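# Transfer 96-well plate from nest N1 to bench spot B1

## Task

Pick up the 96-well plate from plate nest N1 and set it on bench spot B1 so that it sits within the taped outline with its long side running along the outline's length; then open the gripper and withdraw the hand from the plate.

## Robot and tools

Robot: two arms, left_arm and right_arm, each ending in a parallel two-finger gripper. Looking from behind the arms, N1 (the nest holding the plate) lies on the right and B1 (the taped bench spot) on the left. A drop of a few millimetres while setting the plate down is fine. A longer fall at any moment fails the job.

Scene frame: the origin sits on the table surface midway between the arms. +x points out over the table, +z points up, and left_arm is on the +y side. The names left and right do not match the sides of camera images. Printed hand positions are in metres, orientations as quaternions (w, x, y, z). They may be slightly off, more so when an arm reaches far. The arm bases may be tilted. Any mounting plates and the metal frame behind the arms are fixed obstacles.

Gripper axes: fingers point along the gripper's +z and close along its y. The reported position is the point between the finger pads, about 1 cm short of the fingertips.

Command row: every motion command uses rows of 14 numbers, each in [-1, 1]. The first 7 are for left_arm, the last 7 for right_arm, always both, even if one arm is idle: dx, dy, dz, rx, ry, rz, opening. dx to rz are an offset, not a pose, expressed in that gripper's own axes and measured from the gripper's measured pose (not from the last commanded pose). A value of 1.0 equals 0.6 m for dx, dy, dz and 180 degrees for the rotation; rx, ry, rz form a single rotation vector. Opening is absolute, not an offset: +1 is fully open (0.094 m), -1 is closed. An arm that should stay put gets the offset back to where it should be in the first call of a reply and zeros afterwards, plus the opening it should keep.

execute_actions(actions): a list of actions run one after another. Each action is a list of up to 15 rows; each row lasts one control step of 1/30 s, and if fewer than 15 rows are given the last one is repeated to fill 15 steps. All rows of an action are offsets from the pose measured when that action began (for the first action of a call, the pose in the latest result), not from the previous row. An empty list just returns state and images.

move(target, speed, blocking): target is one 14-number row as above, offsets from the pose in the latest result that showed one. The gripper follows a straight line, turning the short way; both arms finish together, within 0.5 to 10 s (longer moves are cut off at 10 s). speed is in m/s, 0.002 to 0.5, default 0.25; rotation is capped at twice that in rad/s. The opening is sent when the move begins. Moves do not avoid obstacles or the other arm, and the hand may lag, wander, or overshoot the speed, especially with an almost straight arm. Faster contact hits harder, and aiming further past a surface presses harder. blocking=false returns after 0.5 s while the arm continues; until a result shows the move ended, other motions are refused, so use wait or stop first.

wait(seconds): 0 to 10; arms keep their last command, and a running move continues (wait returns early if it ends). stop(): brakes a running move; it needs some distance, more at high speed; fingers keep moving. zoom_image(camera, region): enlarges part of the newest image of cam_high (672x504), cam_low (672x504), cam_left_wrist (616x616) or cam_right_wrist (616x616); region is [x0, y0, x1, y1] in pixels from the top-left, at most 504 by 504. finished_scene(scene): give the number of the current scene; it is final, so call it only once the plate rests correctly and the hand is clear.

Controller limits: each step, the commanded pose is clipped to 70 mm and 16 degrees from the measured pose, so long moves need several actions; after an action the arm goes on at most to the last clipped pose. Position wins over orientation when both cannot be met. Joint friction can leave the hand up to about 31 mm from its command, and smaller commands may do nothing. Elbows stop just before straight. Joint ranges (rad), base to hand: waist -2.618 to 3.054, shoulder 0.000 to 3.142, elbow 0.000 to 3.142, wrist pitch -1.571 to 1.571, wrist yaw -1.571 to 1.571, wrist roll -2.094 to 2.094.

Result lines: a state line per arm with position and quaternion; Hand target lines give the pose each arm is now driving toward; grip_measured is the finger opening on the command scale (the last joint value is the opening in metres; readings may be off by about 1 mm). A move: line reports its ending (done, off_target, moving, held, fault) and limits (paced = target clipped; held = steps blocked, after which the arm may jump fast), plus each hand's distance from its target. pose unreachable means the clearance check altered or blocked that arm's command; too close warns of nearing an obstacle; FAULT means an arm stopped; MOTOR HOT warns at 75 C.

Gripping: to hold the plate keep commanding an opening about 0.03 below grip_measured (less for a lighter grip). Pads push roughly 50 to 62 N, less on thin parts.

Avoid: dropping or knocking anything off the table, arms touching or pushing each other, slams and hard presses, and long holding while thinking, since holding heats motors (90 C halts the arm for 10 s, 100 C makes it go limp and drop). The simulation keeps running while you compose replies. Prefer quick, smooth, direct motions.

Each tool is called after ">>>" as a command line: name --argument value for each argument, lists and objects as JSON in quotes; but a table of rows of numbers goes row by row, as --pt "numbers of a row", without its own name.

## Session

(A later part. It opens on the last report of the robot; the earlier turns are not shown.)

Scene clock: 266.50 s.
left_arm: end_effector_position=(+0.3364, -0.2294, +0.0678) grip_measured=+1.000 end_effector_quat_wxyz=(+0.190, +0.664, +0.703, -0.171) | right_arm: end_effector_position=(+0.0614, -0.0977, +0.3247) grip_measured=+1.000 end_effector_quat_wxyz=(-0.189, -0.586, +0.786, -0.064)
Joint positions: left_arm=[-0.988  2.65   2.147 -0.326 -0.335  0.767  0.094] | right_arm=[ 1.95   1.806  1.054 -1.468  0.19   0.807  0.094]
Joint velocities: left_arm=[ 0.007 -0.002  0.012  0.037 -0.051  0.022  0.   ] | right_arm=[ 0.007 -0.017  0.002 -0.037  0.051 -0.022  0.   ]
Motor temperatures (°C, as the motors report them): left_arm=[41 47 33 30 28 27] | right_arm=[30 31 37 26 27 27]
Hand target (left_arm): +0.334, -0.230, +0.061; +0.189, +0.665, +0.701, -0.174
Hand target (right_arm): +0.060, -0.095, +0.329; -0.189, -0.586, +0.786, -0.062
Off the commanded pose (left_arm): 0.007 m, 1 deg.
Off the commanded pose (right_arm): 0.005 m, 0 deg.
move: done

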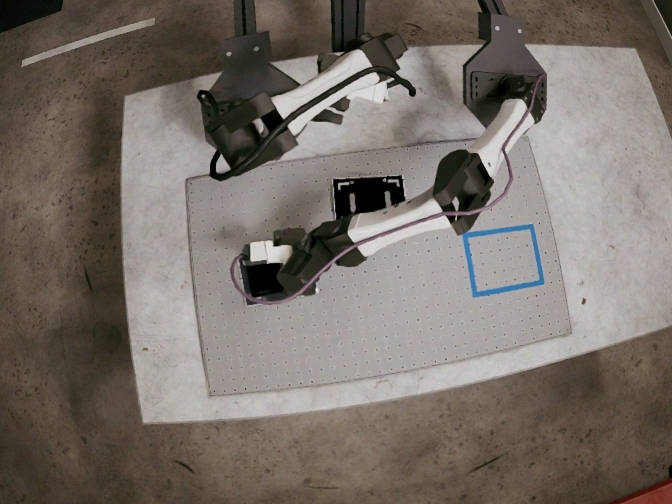

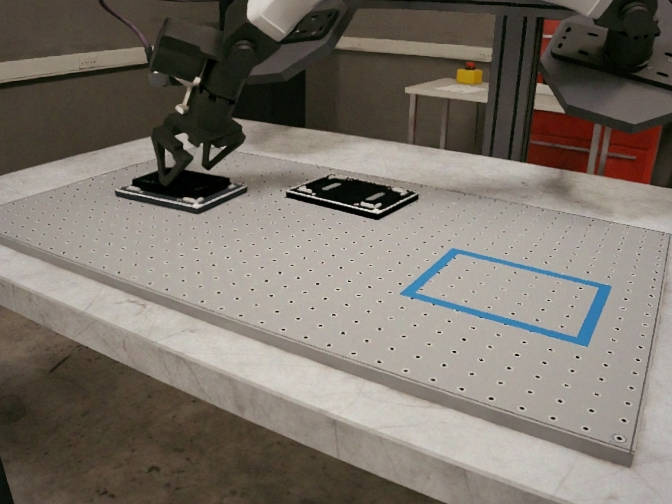

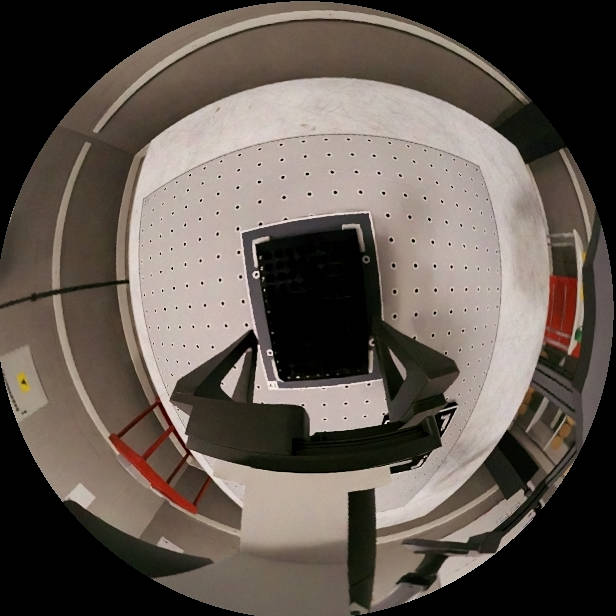

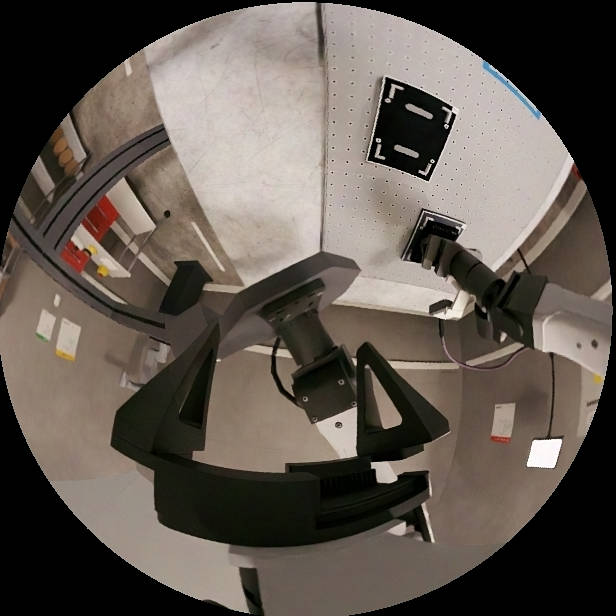

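>>> execute_actions --actions '[[[0.005,-0.0042,0.0102,0.003,0,0,1,0,0.003,-0.007,0,0,0,1],[0.0059,-0.0056,0.0116,0.003,0,0,1,0,0.003,-0.007,0,0,0,1],[0.0067,-0.0069,0.013,0.003,0,0,1,0,0.003,-0.007,0,0,0,1],[0.0076,-0.0083,0.0144,0.003,0,0,1,0,0.003,-0.007,0,0,0,1],[0.0084,-0.0096,0.0158,0.003,0,0,1,0,0.003,-0.007,0,0,0,1],[0.0093,-0.011,0.0172,0.003,0,0,1,0,0.003,-0.007,0,0,0,1],[0.01,-0.0108,0.0188,0.003,0,0,1,0,0.003,-0.007,0,0,0,1],[0.0106,-0.0107,0.0203,0.003,0,0,1,0,0.003,-0.007,0,0,0,1],[0.0113,-0.0105,0.0219,0.003,0,0,1,0,0.003,-0.007,0,0,0,1],[0.012,-0.0103,0.0234,0.003,0,0,1,0,0.003,-0.007,0,0,0,1],[0.0126,-0.0102,0.025,0.003,0,0,1,0,0.003,-0.007,0,0,0,1],[0.0133,-0.01,0.0265,0.003,0,0,1,0,0.003,-0.007,0,0,0,1],[0.014,-0.0098,0.0281,0.003,0,0,1,0,0.003,-0.007,0,0,0,1],[0.0146,-0.0097,0.0296,0.003,0,0,1,0,0.003,-0.007,0,0,0,1],[0.0153,-0.0095,0.0312,0.003,0,0,1,0,0.003,-0.007,0,0,0,1]]]'

>>> wait --seconds 0.4

>>> zoom_image --camera "cam_left_wrist" --region '[210, 200, 410, 400]'

>>> zoom_image --camera "cam_low" --region '[105, 90, 265, 225]'

Scene clock: 301.20 s.
left_arm: end_effector_position=(+0.3278, -0.2293, +0.0554) grip_measured=+1.000 end_effector_quat_wxyz=(+0.183, +0.667, +0.701, -0.171) | right_arm: end_effector_position=(+0.0617, -0.0982, +0.3248) grip_measured=+1.000 end_effector_quat_wxyz=(-0.189, -0.586, +0.785, -0.065)
Joint positions: left_arm=[-0.985  2.676  2.147 -0.312 -0.332  0.769  0.094] | right_arm=[ 1.95   1.806  1.054 -1.471  0.19   0.807  0.094]
Joint velocities: left_arm=[ 0.017  0.105  0.012  0.022  0.037 -0.007  0.   ] | right_arm=[ 0.022  0.002  0.012 -0.007 -0.037  0.022  0.   ]
Motor temperatures (°C, as the motors report them): left_arm=[41 47 33 30 28 27] | right_arm=[30 31 37 26 27 27]
Hand target (left_arm): +0.331, -0.230, +0.047; +0.187, +0.665, +0.702, -0.174
Hand target (right_arm): +0.061, -0.096, +0.329; -0.189, -0.586, +0.785, -0.064
Off the commanded pose (left_arm): 0.009 m, 1 deg.
Off the commanded pose (right_arm): 0.005 m, 0 deg.

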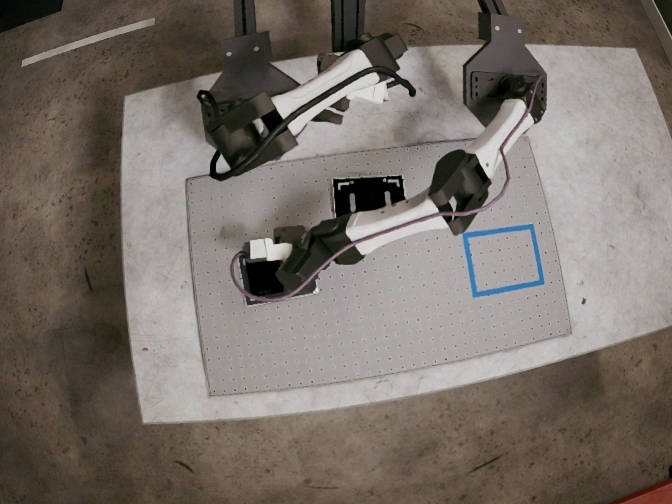

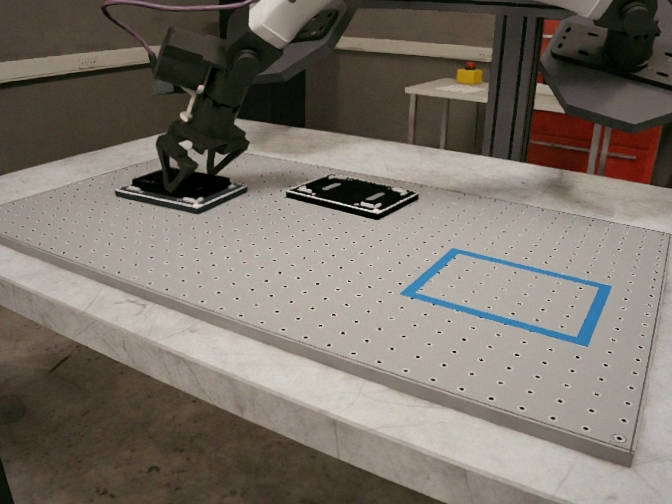

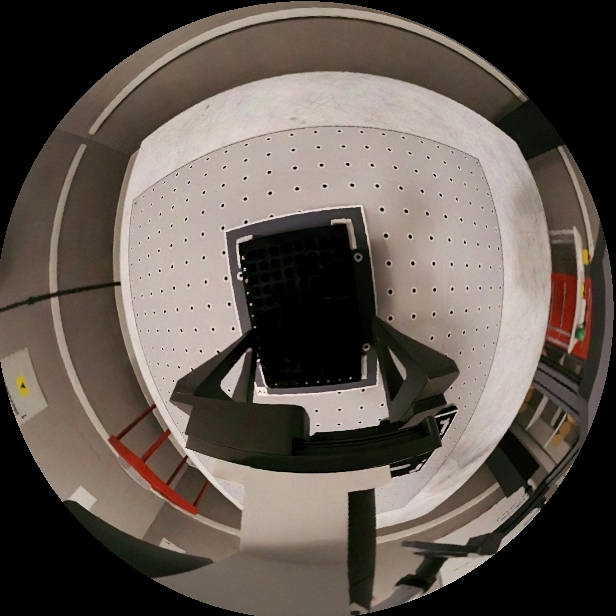

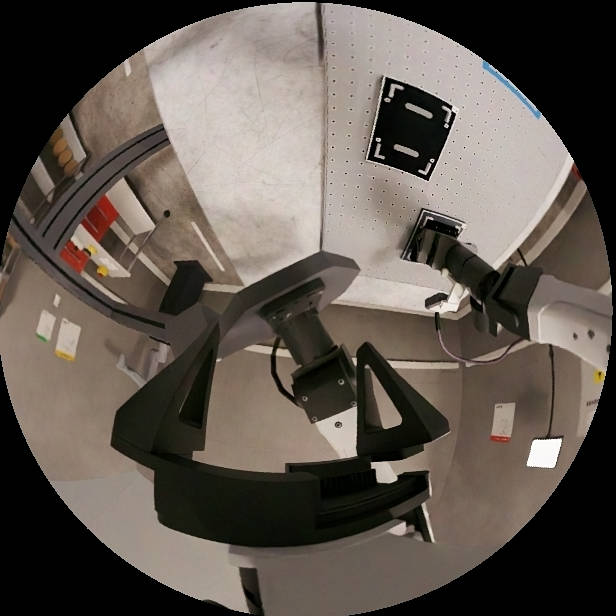

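Scene clock: 301.60 s.
left_arm: end_effector_position=(+0.3304, -0.2282, +0.0519) grip_measured=+1.000 end_effector_quat_wxyz=(+0.185, +0.666, +0.703, -0.169) | right_arm: end_effector_position=(+0.0617, -0.0982, +0.3248) grip_measured=+1.000 end_effector_quat_wxyz=(-0.189, -0.586, +0.785, -0.065)
Joint positions: left_arm=[-0.978  2.68   2.147 -0.303 -0.331  0.773  0.094] | right_arm=[ 1.95   1.806  1.054 -1.471  0.19   0.807  0.094]
Joint velocities: left_arm=[ 0.017 -0.017 -0.002 -0.022 -0.022 -0.037  0.   ] | right_arm=[ 0.002  0.012 -0.002  0.022 -0.022 -0.066  0.   ]
Motor temperatures (°C, as the motors report them): left_arm=[41 47 33 30 28 27] | right_arm=[30 31 37 26 27 27]
Hand target (left_arm): +0.331, -0.230, +0.047; +0.187, +0.665, +0.702, -0.174
Hand target (right_arm): +0.061, -0.096, +0.329; -0.189, -0.586, +0.785, -0.064
Off the commanded pose (left_arm): 0.006 m, 1 deg.
Off the commanded pose (right_arm): 0.005 m, 0 deg.
wait: 0.40 s; no rest

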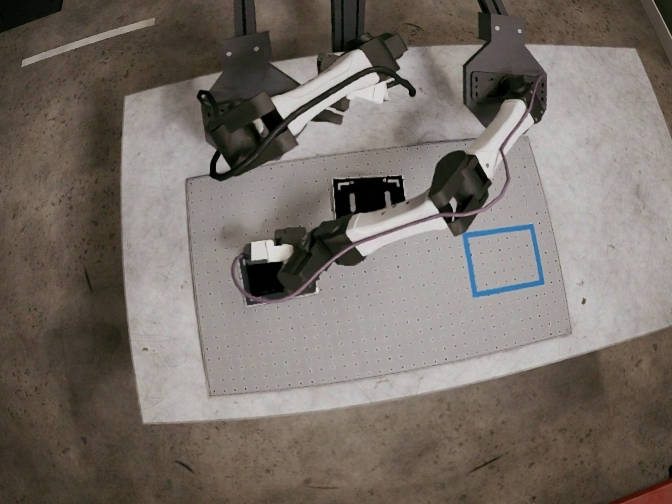

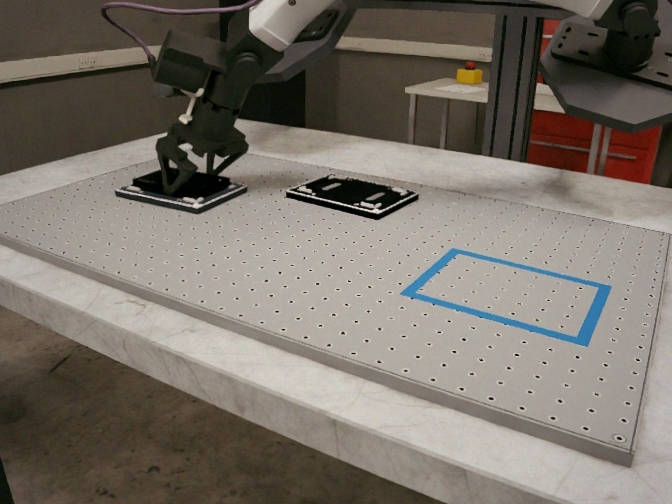

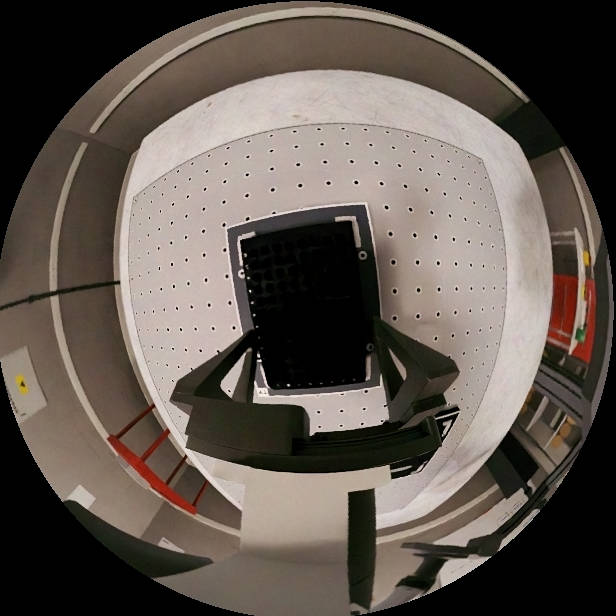

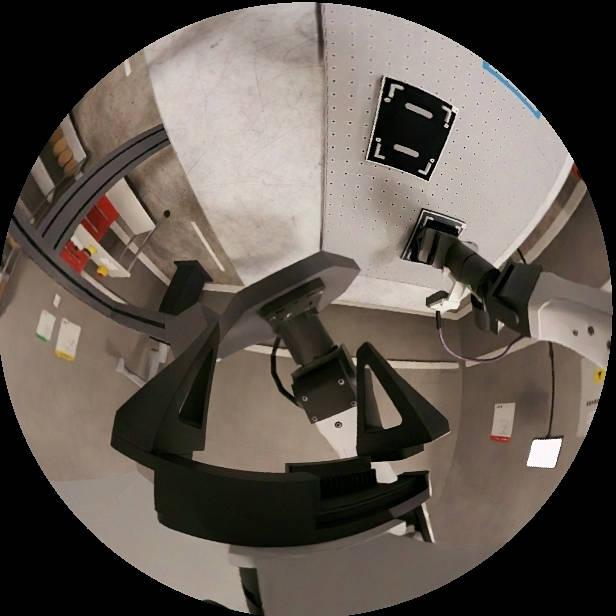

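Region (210, 200, 410, 400) of cam_left_wrist's 616x616 image, scaled by 2.520, with more detail than that image has.

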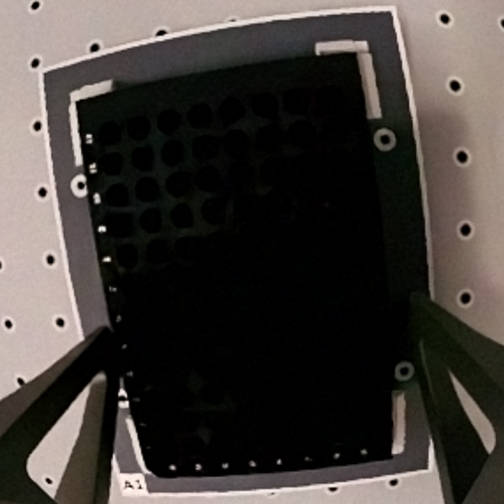

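Region (105, 90, 265, 225) of cam_low's 672x504 image, scaled by 3.150, with more detail than that image has; it fills the top 425 rows of this view, and the rest is white.

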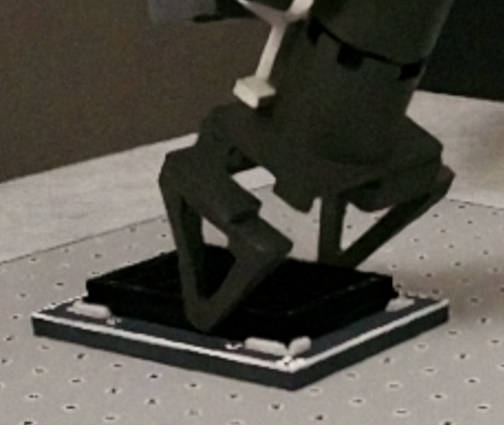

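>>> zoom_image --camera "cam_low" --region '[135, 150, 235, 215]'

>>> zoom_image --camera "cam_right_wrist" --region '[390, 200, 490, 290]'

Region (135, 150, 235, 215) of cam_low's 672x504 image, scaled by 5.040, with more detail than that image has; it fills the top 328 rows of this view, and the rest is white.

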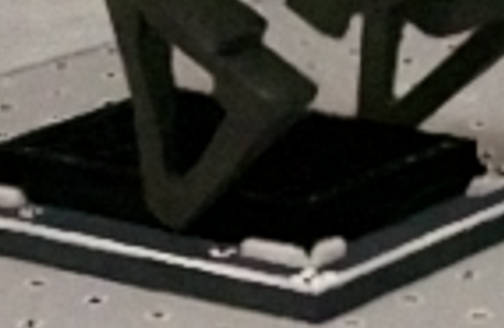

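Region (390, 200, 490, 290) of cam_right_wrist's 616x616 image, scaled by 5.040, with more detail than that image has; it fills the top 454 rows of this view, and the rest is white.

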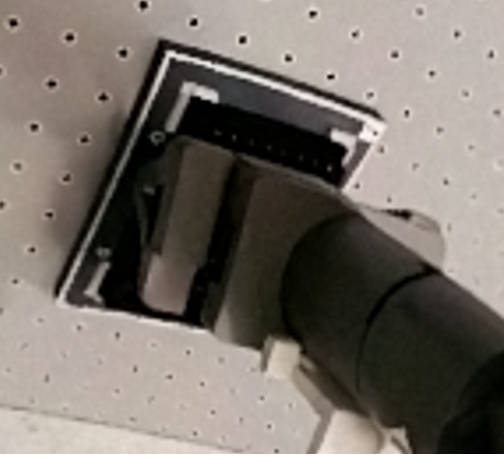

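>>> execute_actions --actions '[[[0,0.001,0,0,0,0,0.97,0,0.003,-0.007,0,0,0,1],[0,0.002,0,0,0,0,0.94,0,0.003,-0.007,0,0,0,1],[0,0.003,0,0,0,0,0.91,0,0.003,-0.007,0,0,0,1],[0,0.004,0,0,0,0,0.88,0,0.003,-0.007,0,0,0,1],[0,0.005,0,0,0,0,0.86,0,0.003,-0.007,0,0,0,1],[0,0.006,0,0,0,0,0.84,0,0.003,-0.007,0,0,0,1],[0,0.006,0,0,0,0,0.82,0,0.003,-0.007,0,0,0,1],[0,0.006,0,0,0,0,0.80,0,0.003,-0.007,0,0,0,1],[0,0.006,0,0,0,0,0.78,0,0.003,-0.007,0,0,0,1]]]'

>>> zoom_image --camera "cam_left_wrist" --region '[210, 200, 410, 400]'

Scene clock: 322.43 s.
left_arm: end_effector_position=(+0.3321, -0.2282, +0.0517) grip_measured=+0.786 end_effector_quat_wxyz=(+0.187, +0.664, +0.704, -0.168) | right_arm: end_effector_position=(+0.0620, -0.0987, +0.3249) grip_measured=+1.000 end_effector_quat_wxyz=(-0.189, -0.586, +0.785, -0.066)
Joint positions: left_arm=[-0.977  2.68   2.147 -0.298 -0.334  0.773  0.084] | right_arm=[ 1.95   1.806  1.054 -1.473  0.19   0.808  0.094]
Joint velocities: left_arm=[ 0.002 -0.007  0.002  0.007 -0.022 -0.022  0.001] | right_arm=[ 0.002 -0.012  0.002 -0.066  0.037 -0.051  0.   ]
Motor temperatures (°C, as the motors report them): left_arm=[41 47 34 30 28 27] | right_arm=[30 31 38 26 27 27]
Hand target (left_arm): +0.334, -0.228, +0.052; +0.185, +0.666, +0.703, -0.169
Hand target (right_arm): +0.061, -0.096, +0.329; -0.189, -0.586, +0.785, -0.065
Off the commanded pose (left_arm): 0.002 m, 0 deg.
Off the commanded pose (right_arm): 0.005 m, 0 deg.

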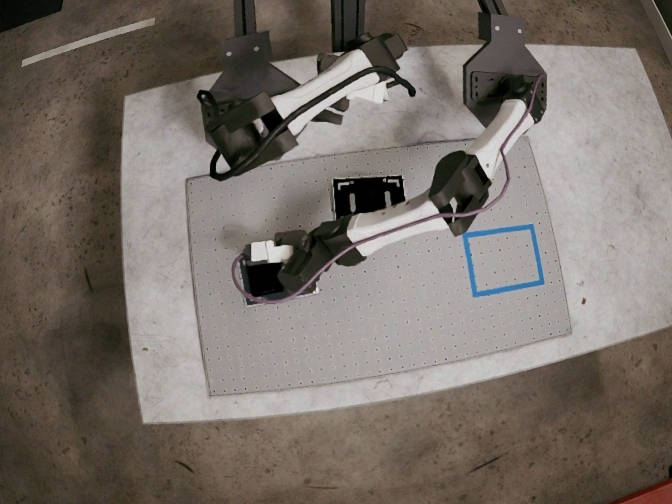

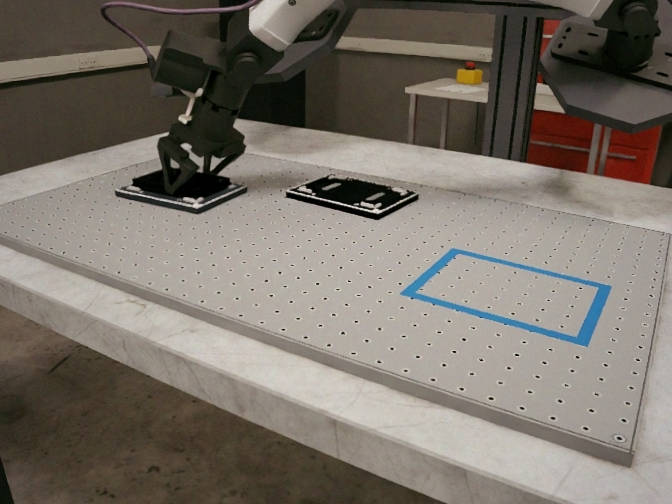

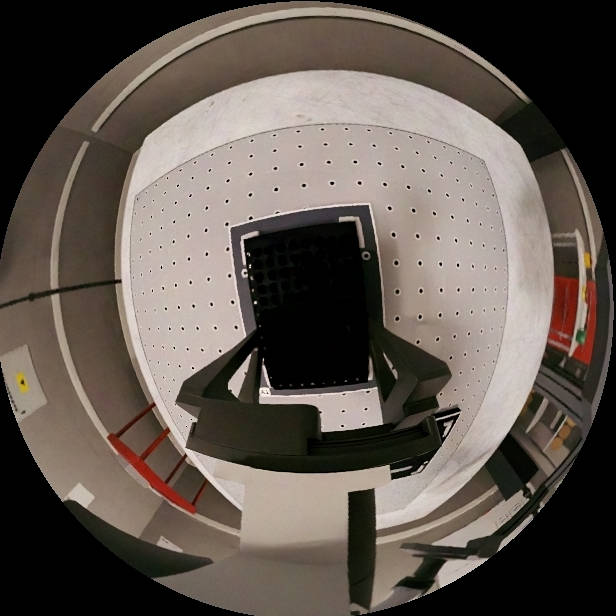

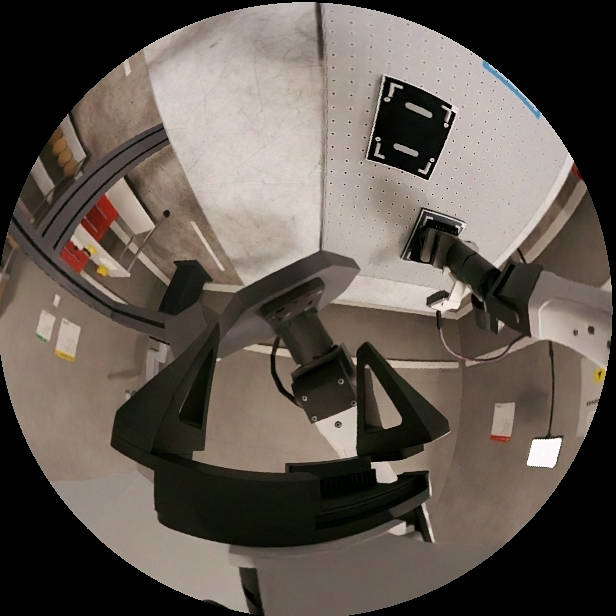

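Region (210, 200, 410, 400) of cam_left_wrist's 616x616 image, scaled by 2.520, with more detail than that image has.

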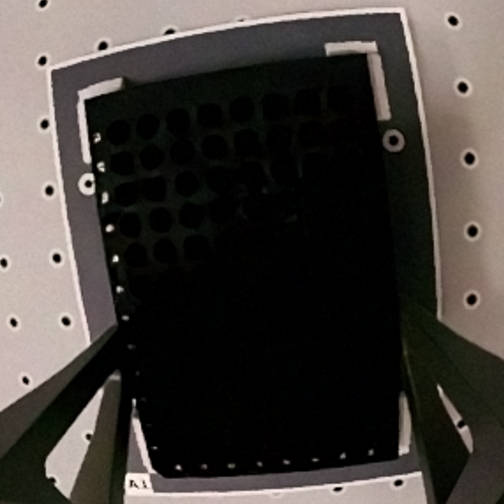

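>>> execute_actions --actions '[[[0,0.003,0,0,0,0,0.765,0,0.003,-0.007,0,0,0,1],[0,0.004,0,0,0,0,0.75,0,0.003,-0.007,0,0,0,1],[0,0.005,0,0,0,0,0.735,0,0.003,-0.007,0,0,0,1],[0,0.005,0,0,0,0,0.72,0,0.003,-0.007,0,0,0,1]]]'

>>> zoom_image --camera "cam_low" --region '[105, 90, 265, 225]'

Scene clock: 327.67 s.
left_arm: end_effector_position=(+0.3322, -0.2283, +0.0518) grip_measured=+0.737 end_effector_quat_wxyz=(+0.187, +0.664, +0.704, -0.168) | right_arm: end_effector_position=(+0.0623, -0.0992, +0.3250) grip_measured=+1.000 end_effector_quat_wxyz=(-0.189, -0.586, +0.785, -0.067)
Joint positions: left_arm=[-0.977  2.68   2.147 -0.297 -0.334  0.773  0.082] | right_arm=[ 1.95   1.806  1.054 -1.475  0.19   0.809  0.094]
Joint velocities: left_arm=[ 0.002  0.012 -0.027  0.007  0.051 -0.022  0.   ] | right_arm=[-0.022 -0.012 -0.002  0.037 -0.095  0.037  0.   ]
Motor temperatures (°C, as the motors report them): left_arm=[41 48 34 30 28 27] | right_arm=[30 31 38 26 27 27]
Hand target (left_arm): +0.335, -0.228, +0.052; +0.187, +0.664, +0.704, -0.168
Hand target (right_arm): +0.061, -0.097, +0.329; -0.189, -0.586, +0.785, -0.066
Off the commanded pose (left_arm): 0.003 m, 0 deg.
Off the commanded pose (right_arm): 0.005 m, 0 deg.

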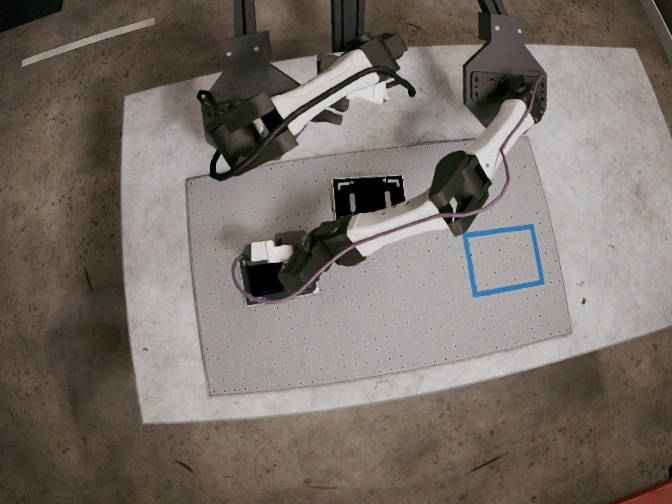

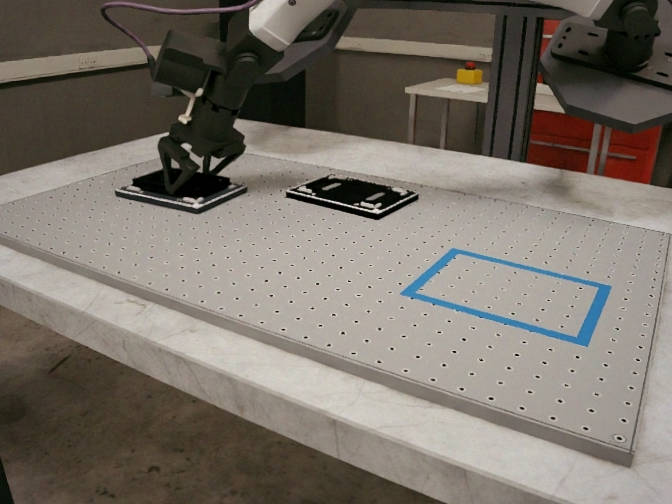

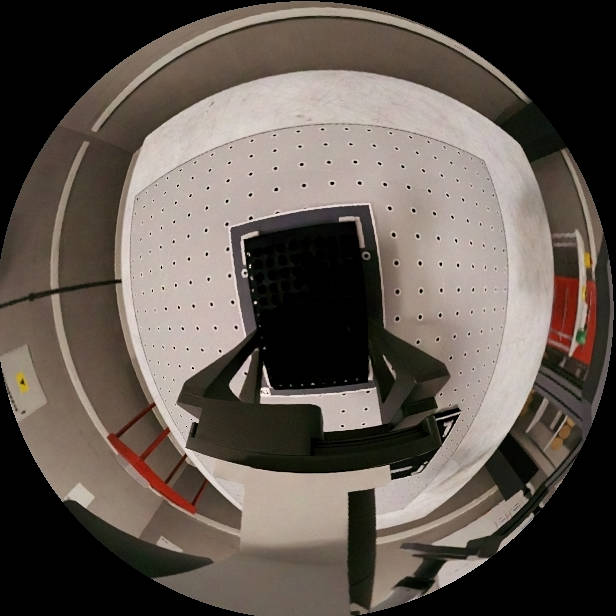

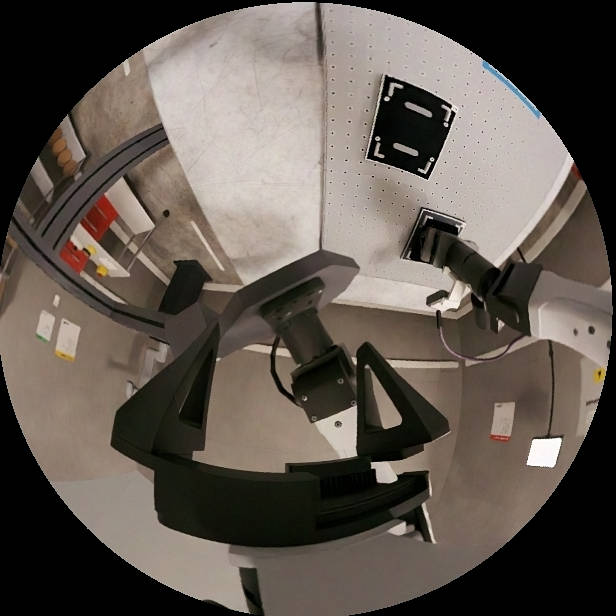

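Region (105, 90, 265, 225) of cam_low's 672x504 image, scaled by 3.150, with more detail than that image has; it fills the top 425 rows of this view, and the rest is white.

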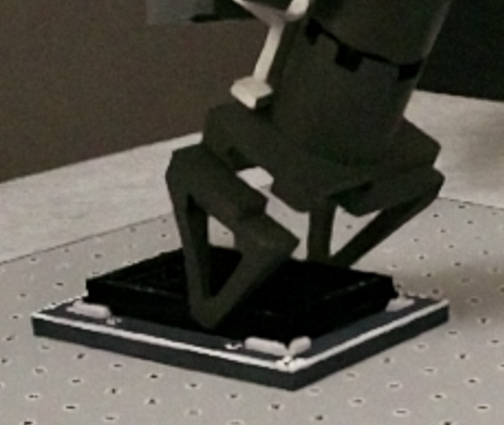

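>>> move --target '[-0.0407, 0.006, -0.0727, 0, 0, 0, 0.69, 0, 0.003, -0.007, 0, 0, 0, 1]' --speed 0.08

>>> zoom_image --camera "cam_low" --region '[95, 70, 275, 225]'

Scene clock: 337.60 s.
left_arm: end_effector_position=(+0.3400, -0.2298, +0.0968) grip_measured=+0.733 end_effector_quat_wxyz=(+0.190, +0.662, +0.705, -0.167) | right_arm: end_effector_position=(+0.0625, -0.0995, +0.3251) grip_measured=+1.000 end_effector_quat_wxyz=(-0.189, -0.586, +0.785, -0.068)
Joint positions: left_arm=[-1.019  2.598  2.147 -0.384 -0.363  0.739  0.081] | right_arm=[ 1.95   1.806  1.054 -1.477  0.19   0.809  0.094]
Joint velocities: left_arm=[ 0.007  0.007  0.012 -0.037 -0.066  0.007 -0.001] | right_arm=[-0.007 -0.012 -0.002 -0.007 -0.051  0.051  0.   ]
Motor temperatures (°C, as the motors report them): left_arm=[42 49 34 30 28 27] | right_arm=[30 31 38 26 27 27]
Hand target (left_arm): +0.335, -0.229, +0.102; +0.187, +0.664, +0.704, -0.168
Hand target (right_arm): +0.061, -0.097, +0.329; -0.189, -0.586, +0.785, -0.067
Off the commanded pose (left_arm): 0.007 m, 0 deg.
Off the commanded pose (right_arm): 0.005 m, 0 deg.
move: done

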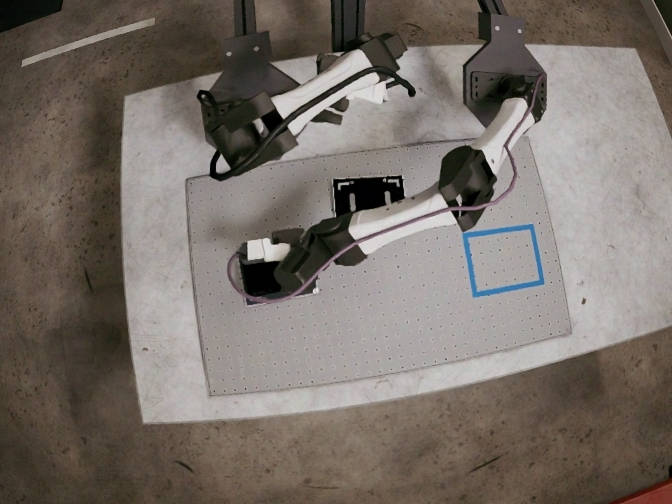

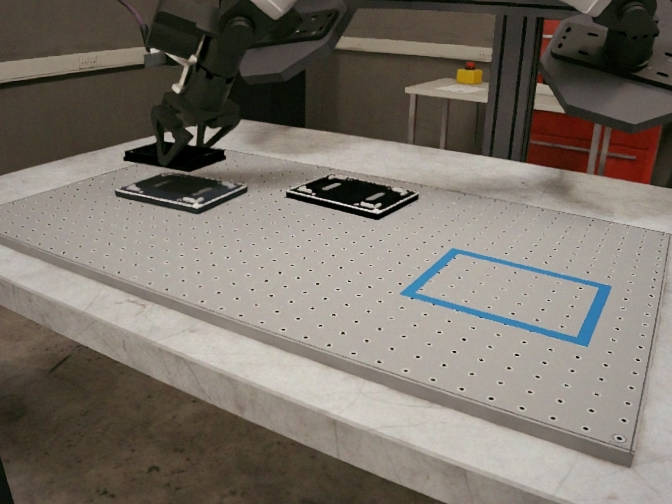

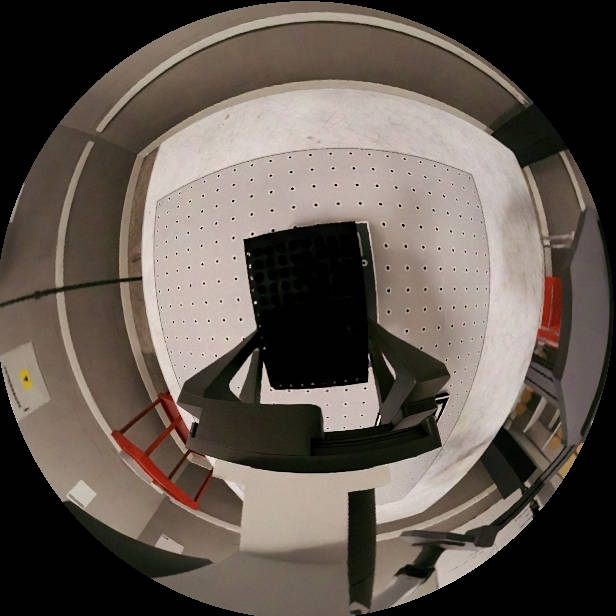

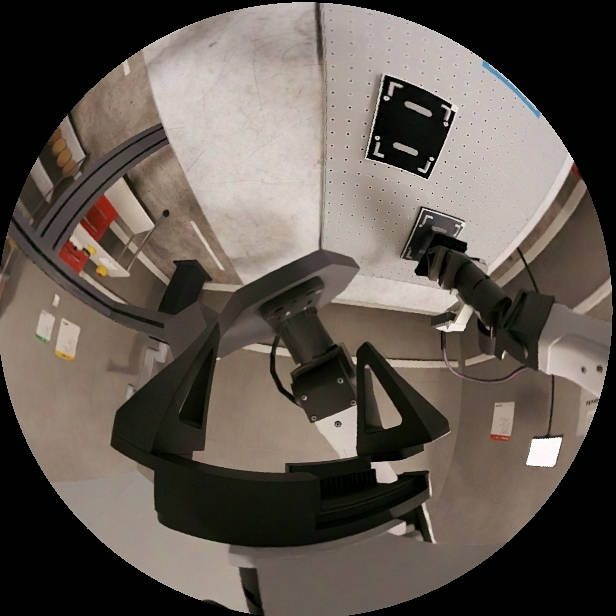

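Region (95, 70, 275, 225) of cam_low's 672x504 image, scaled by 2.800, with more detail than that image has; it fills the top 434 rows of this view, and the rest is white.

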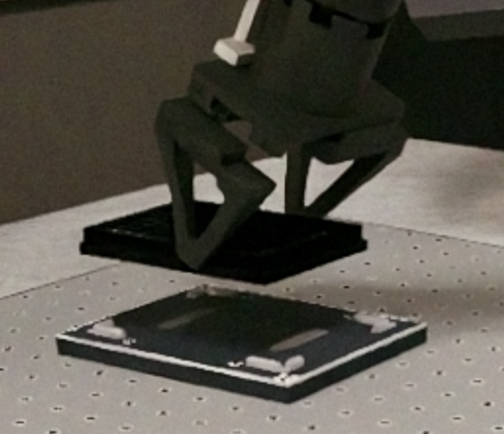

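>>> move --target '[0.7803, 0.1172, -0.394, 0.0143, 0.0007, 0.0227, 0.69, 0, 0.003, -0.007, 0, 0, 0, 1]' --speed 0.35

>>> zoom_image --camera "cam_left_wrist" --region '[170, 160, 450, 440]'

>>> zoom_image --camera "cam_low" --region '[380, 130, 672, 370]'

Scene clock: 353.00 s.
left_arm: end_effector_position=(+0.3759, +0.3012, +0.0823) grip_measured=+0.733 end_effector_quat_wxyz=(+0.177, +0.698, +0.676, -0.157) | right_arm: end_effector_position=(+0.0628, -0.1000, +0.3252) grip_measured=+1.000 end_effector_quat_wxyz=(-0.189, -0.586, +0.785, -0.069)
Joint positions: left_arm=[ 0.228  1.48   0.814 -0.269  0.467  1.768  0.081] | right_arm=[ 1.95   1.806  1.054 -1.479  0.19   0.809  0.094]
Joint velocities: left_arm=[-0.017  0.002 -0.002  0.007 -0.081 -0.022 -0.   ] | right_arm=[-0.007  0.007 -0.007 -0.007  0.022 -0.066  0.   ]
Motor temperatures (°C, as the motors report them): left_arm=[42 51 33 30 28 27] | right_arm=[30 31 38 26 27 27]
Hand target (left_arm): +0.378, +0.301, +0.081; +0.181, +0.697, +0.674, -0.165
Hand target (right_arm): +0.062, -0.098, +0.329; -0.189, -0.586, +0.785, -0.068
Off the commanded pose (left_arm): 0.008 m, 2 deg.
Off the commanded pose (right_arm): 0.005 m, 0 deg.
move: done

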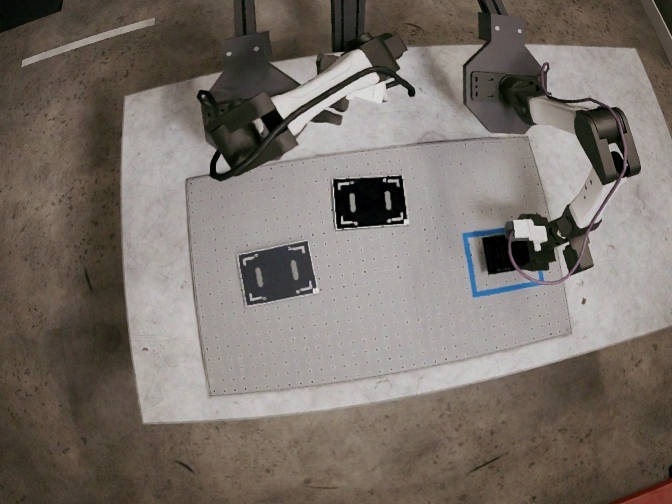

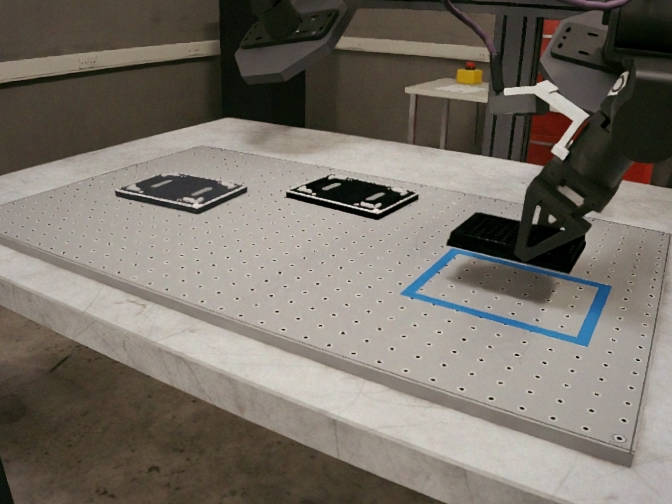

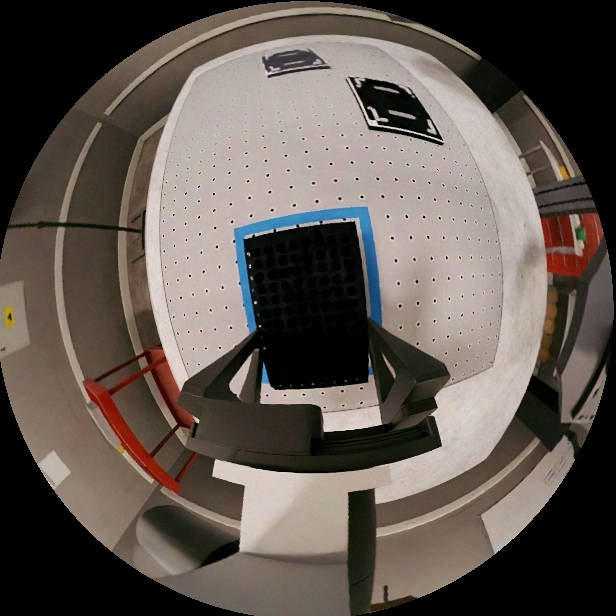

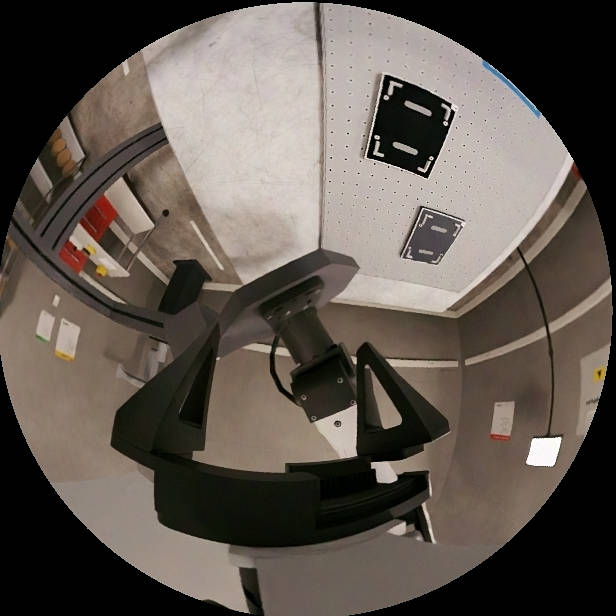

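Region (170, 160, 450, 440) of cam_left_wrist's 616x616 image, scaled by 1.800, with more detail than that image has.

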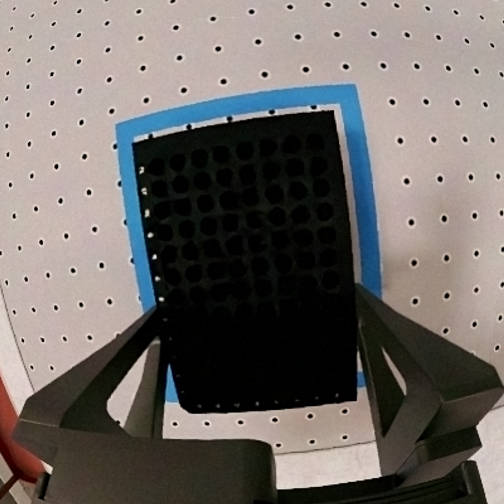

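Region (380, 130, 672, 370) of cam_low's 672x504 image, scaled by 1.726, with more detail than that image has; it fills the top 414 rows of this view, and the rest is white.

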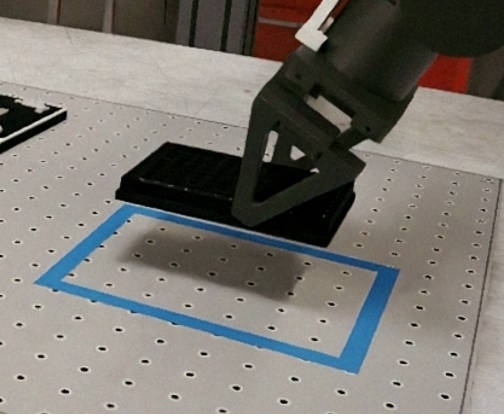

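>>> move --target '[0.0343, -0.0025, 0.0553, 0.0055, -0.013, -0.0053, 0.69, 0, 0.003, -0.007, 0, 0, 0, 1]' --speed 0.08

>>> zoom_image --camera "cam_left_wrist" --region '[170, 160, 450, 440]'

>>> zoom_image --camera "cam_low" --region '[390, 190, 630, 360]'

Scene clock: 388.63 s.
left_arm: end_effector_position=(+0.3681, +0.3026, +0.0444) grip_measured=+0.733 end_effector_quat_wxyz=(+0.173, +0.691, +0.678, -0.181) | right_arm: end_effector_position=(+0.0631, -0.1005, +0.3253) grip_measured=+1.000 end_effector_quat_wxyz=(-0.190, -0.586, +0.785, -0.070)
Joint positions: left_arm=[ 0.25   1.647  0.85  -0.192  0.502  1.787  0.081] | right_arm=[ 1.95   1.806  1.054 -1.482  0.19   0.81   0.094]
Joint velocities: left_arm=[ 0.012 -0.012  0.002  0.022 -0.007 -0.022 -0.   ] | right_arm=[ 0.022  0.007 -0.007  0.037 -0.051 -0.037  0.   ]
Motor temperatures (°C, as the motors report them): left_arm=[36 43 32 29 28 27] | right_arm=[30 30 38 26 27 27]
Hand target (left_arm): +0.375, +0.305, +0.043; +0.184, +0.690, +0.677, -0.178
Hand target (right_arm): +0.062, -0.098, +0.329; -0.190, -0.586, +0.785, -0.069
Off the commanded pose (left_arm): 0.008 m, 1 deg.
Off the commanded pose (right_arm): 0.005 m, 0 deg.
move: done

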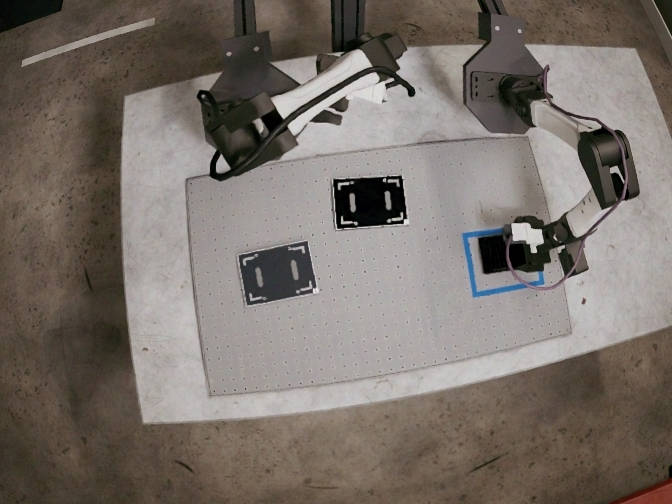

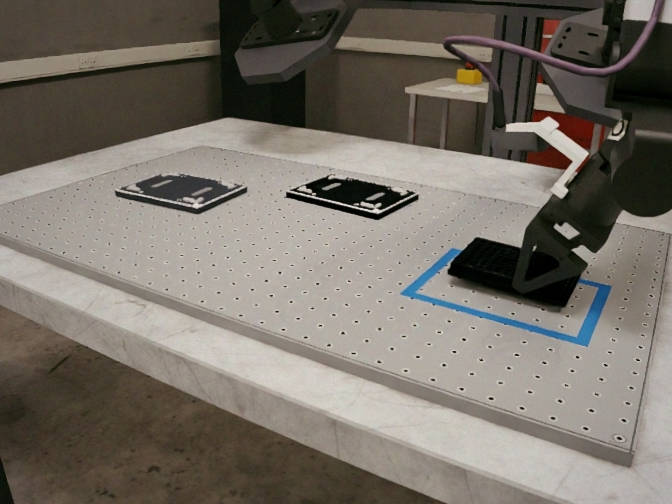

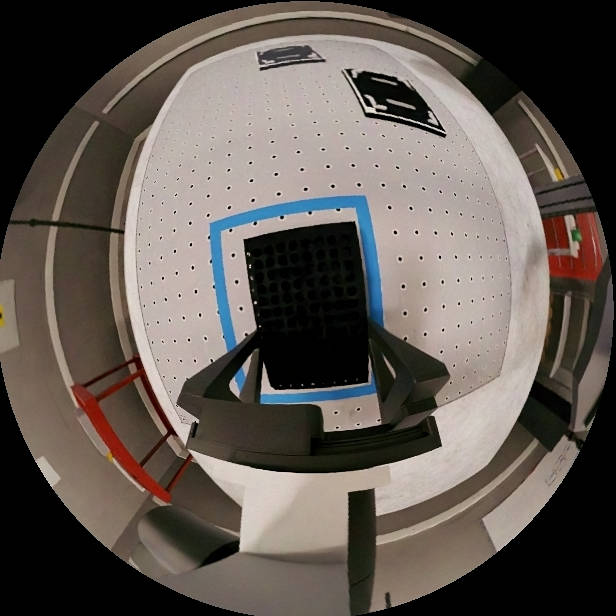

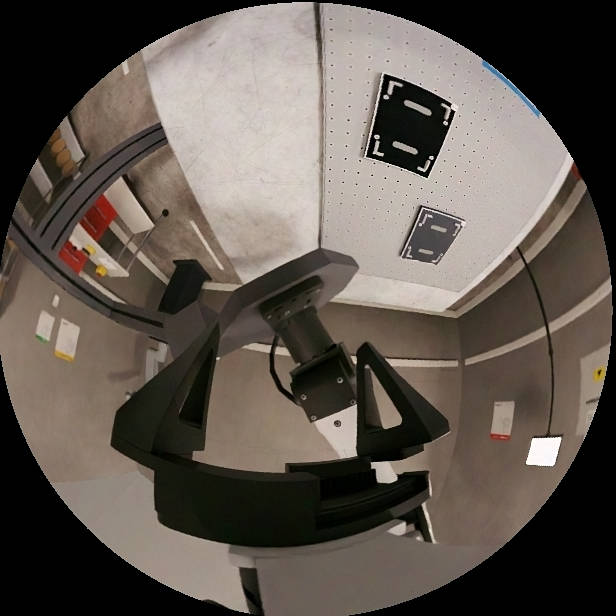

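Region (170, 160, 450, 440) of cam_left_wrist's 616x616 image, scaled by 1.800, with more detail than that image has.

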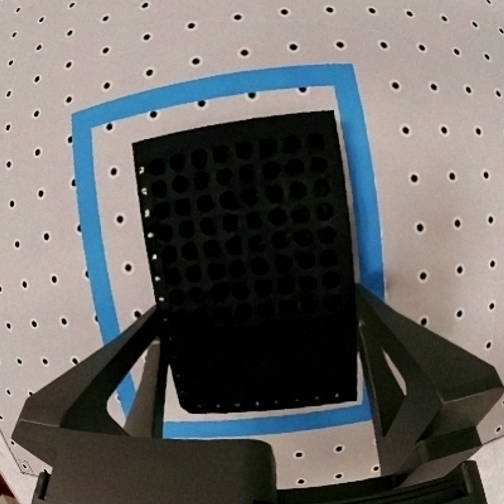

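Region (390, 190, 630, 360) of cam_low's 672x504 image, scaled by 2.100, with more detail than that image has; it fills the top 357 rows of this view, and the rest is white.

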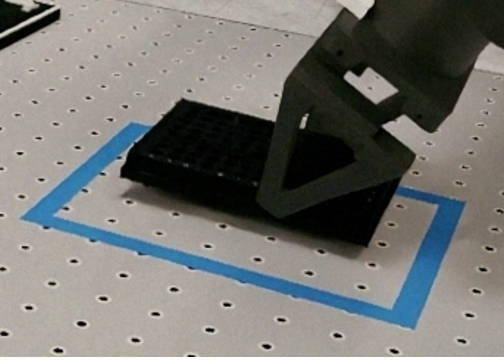

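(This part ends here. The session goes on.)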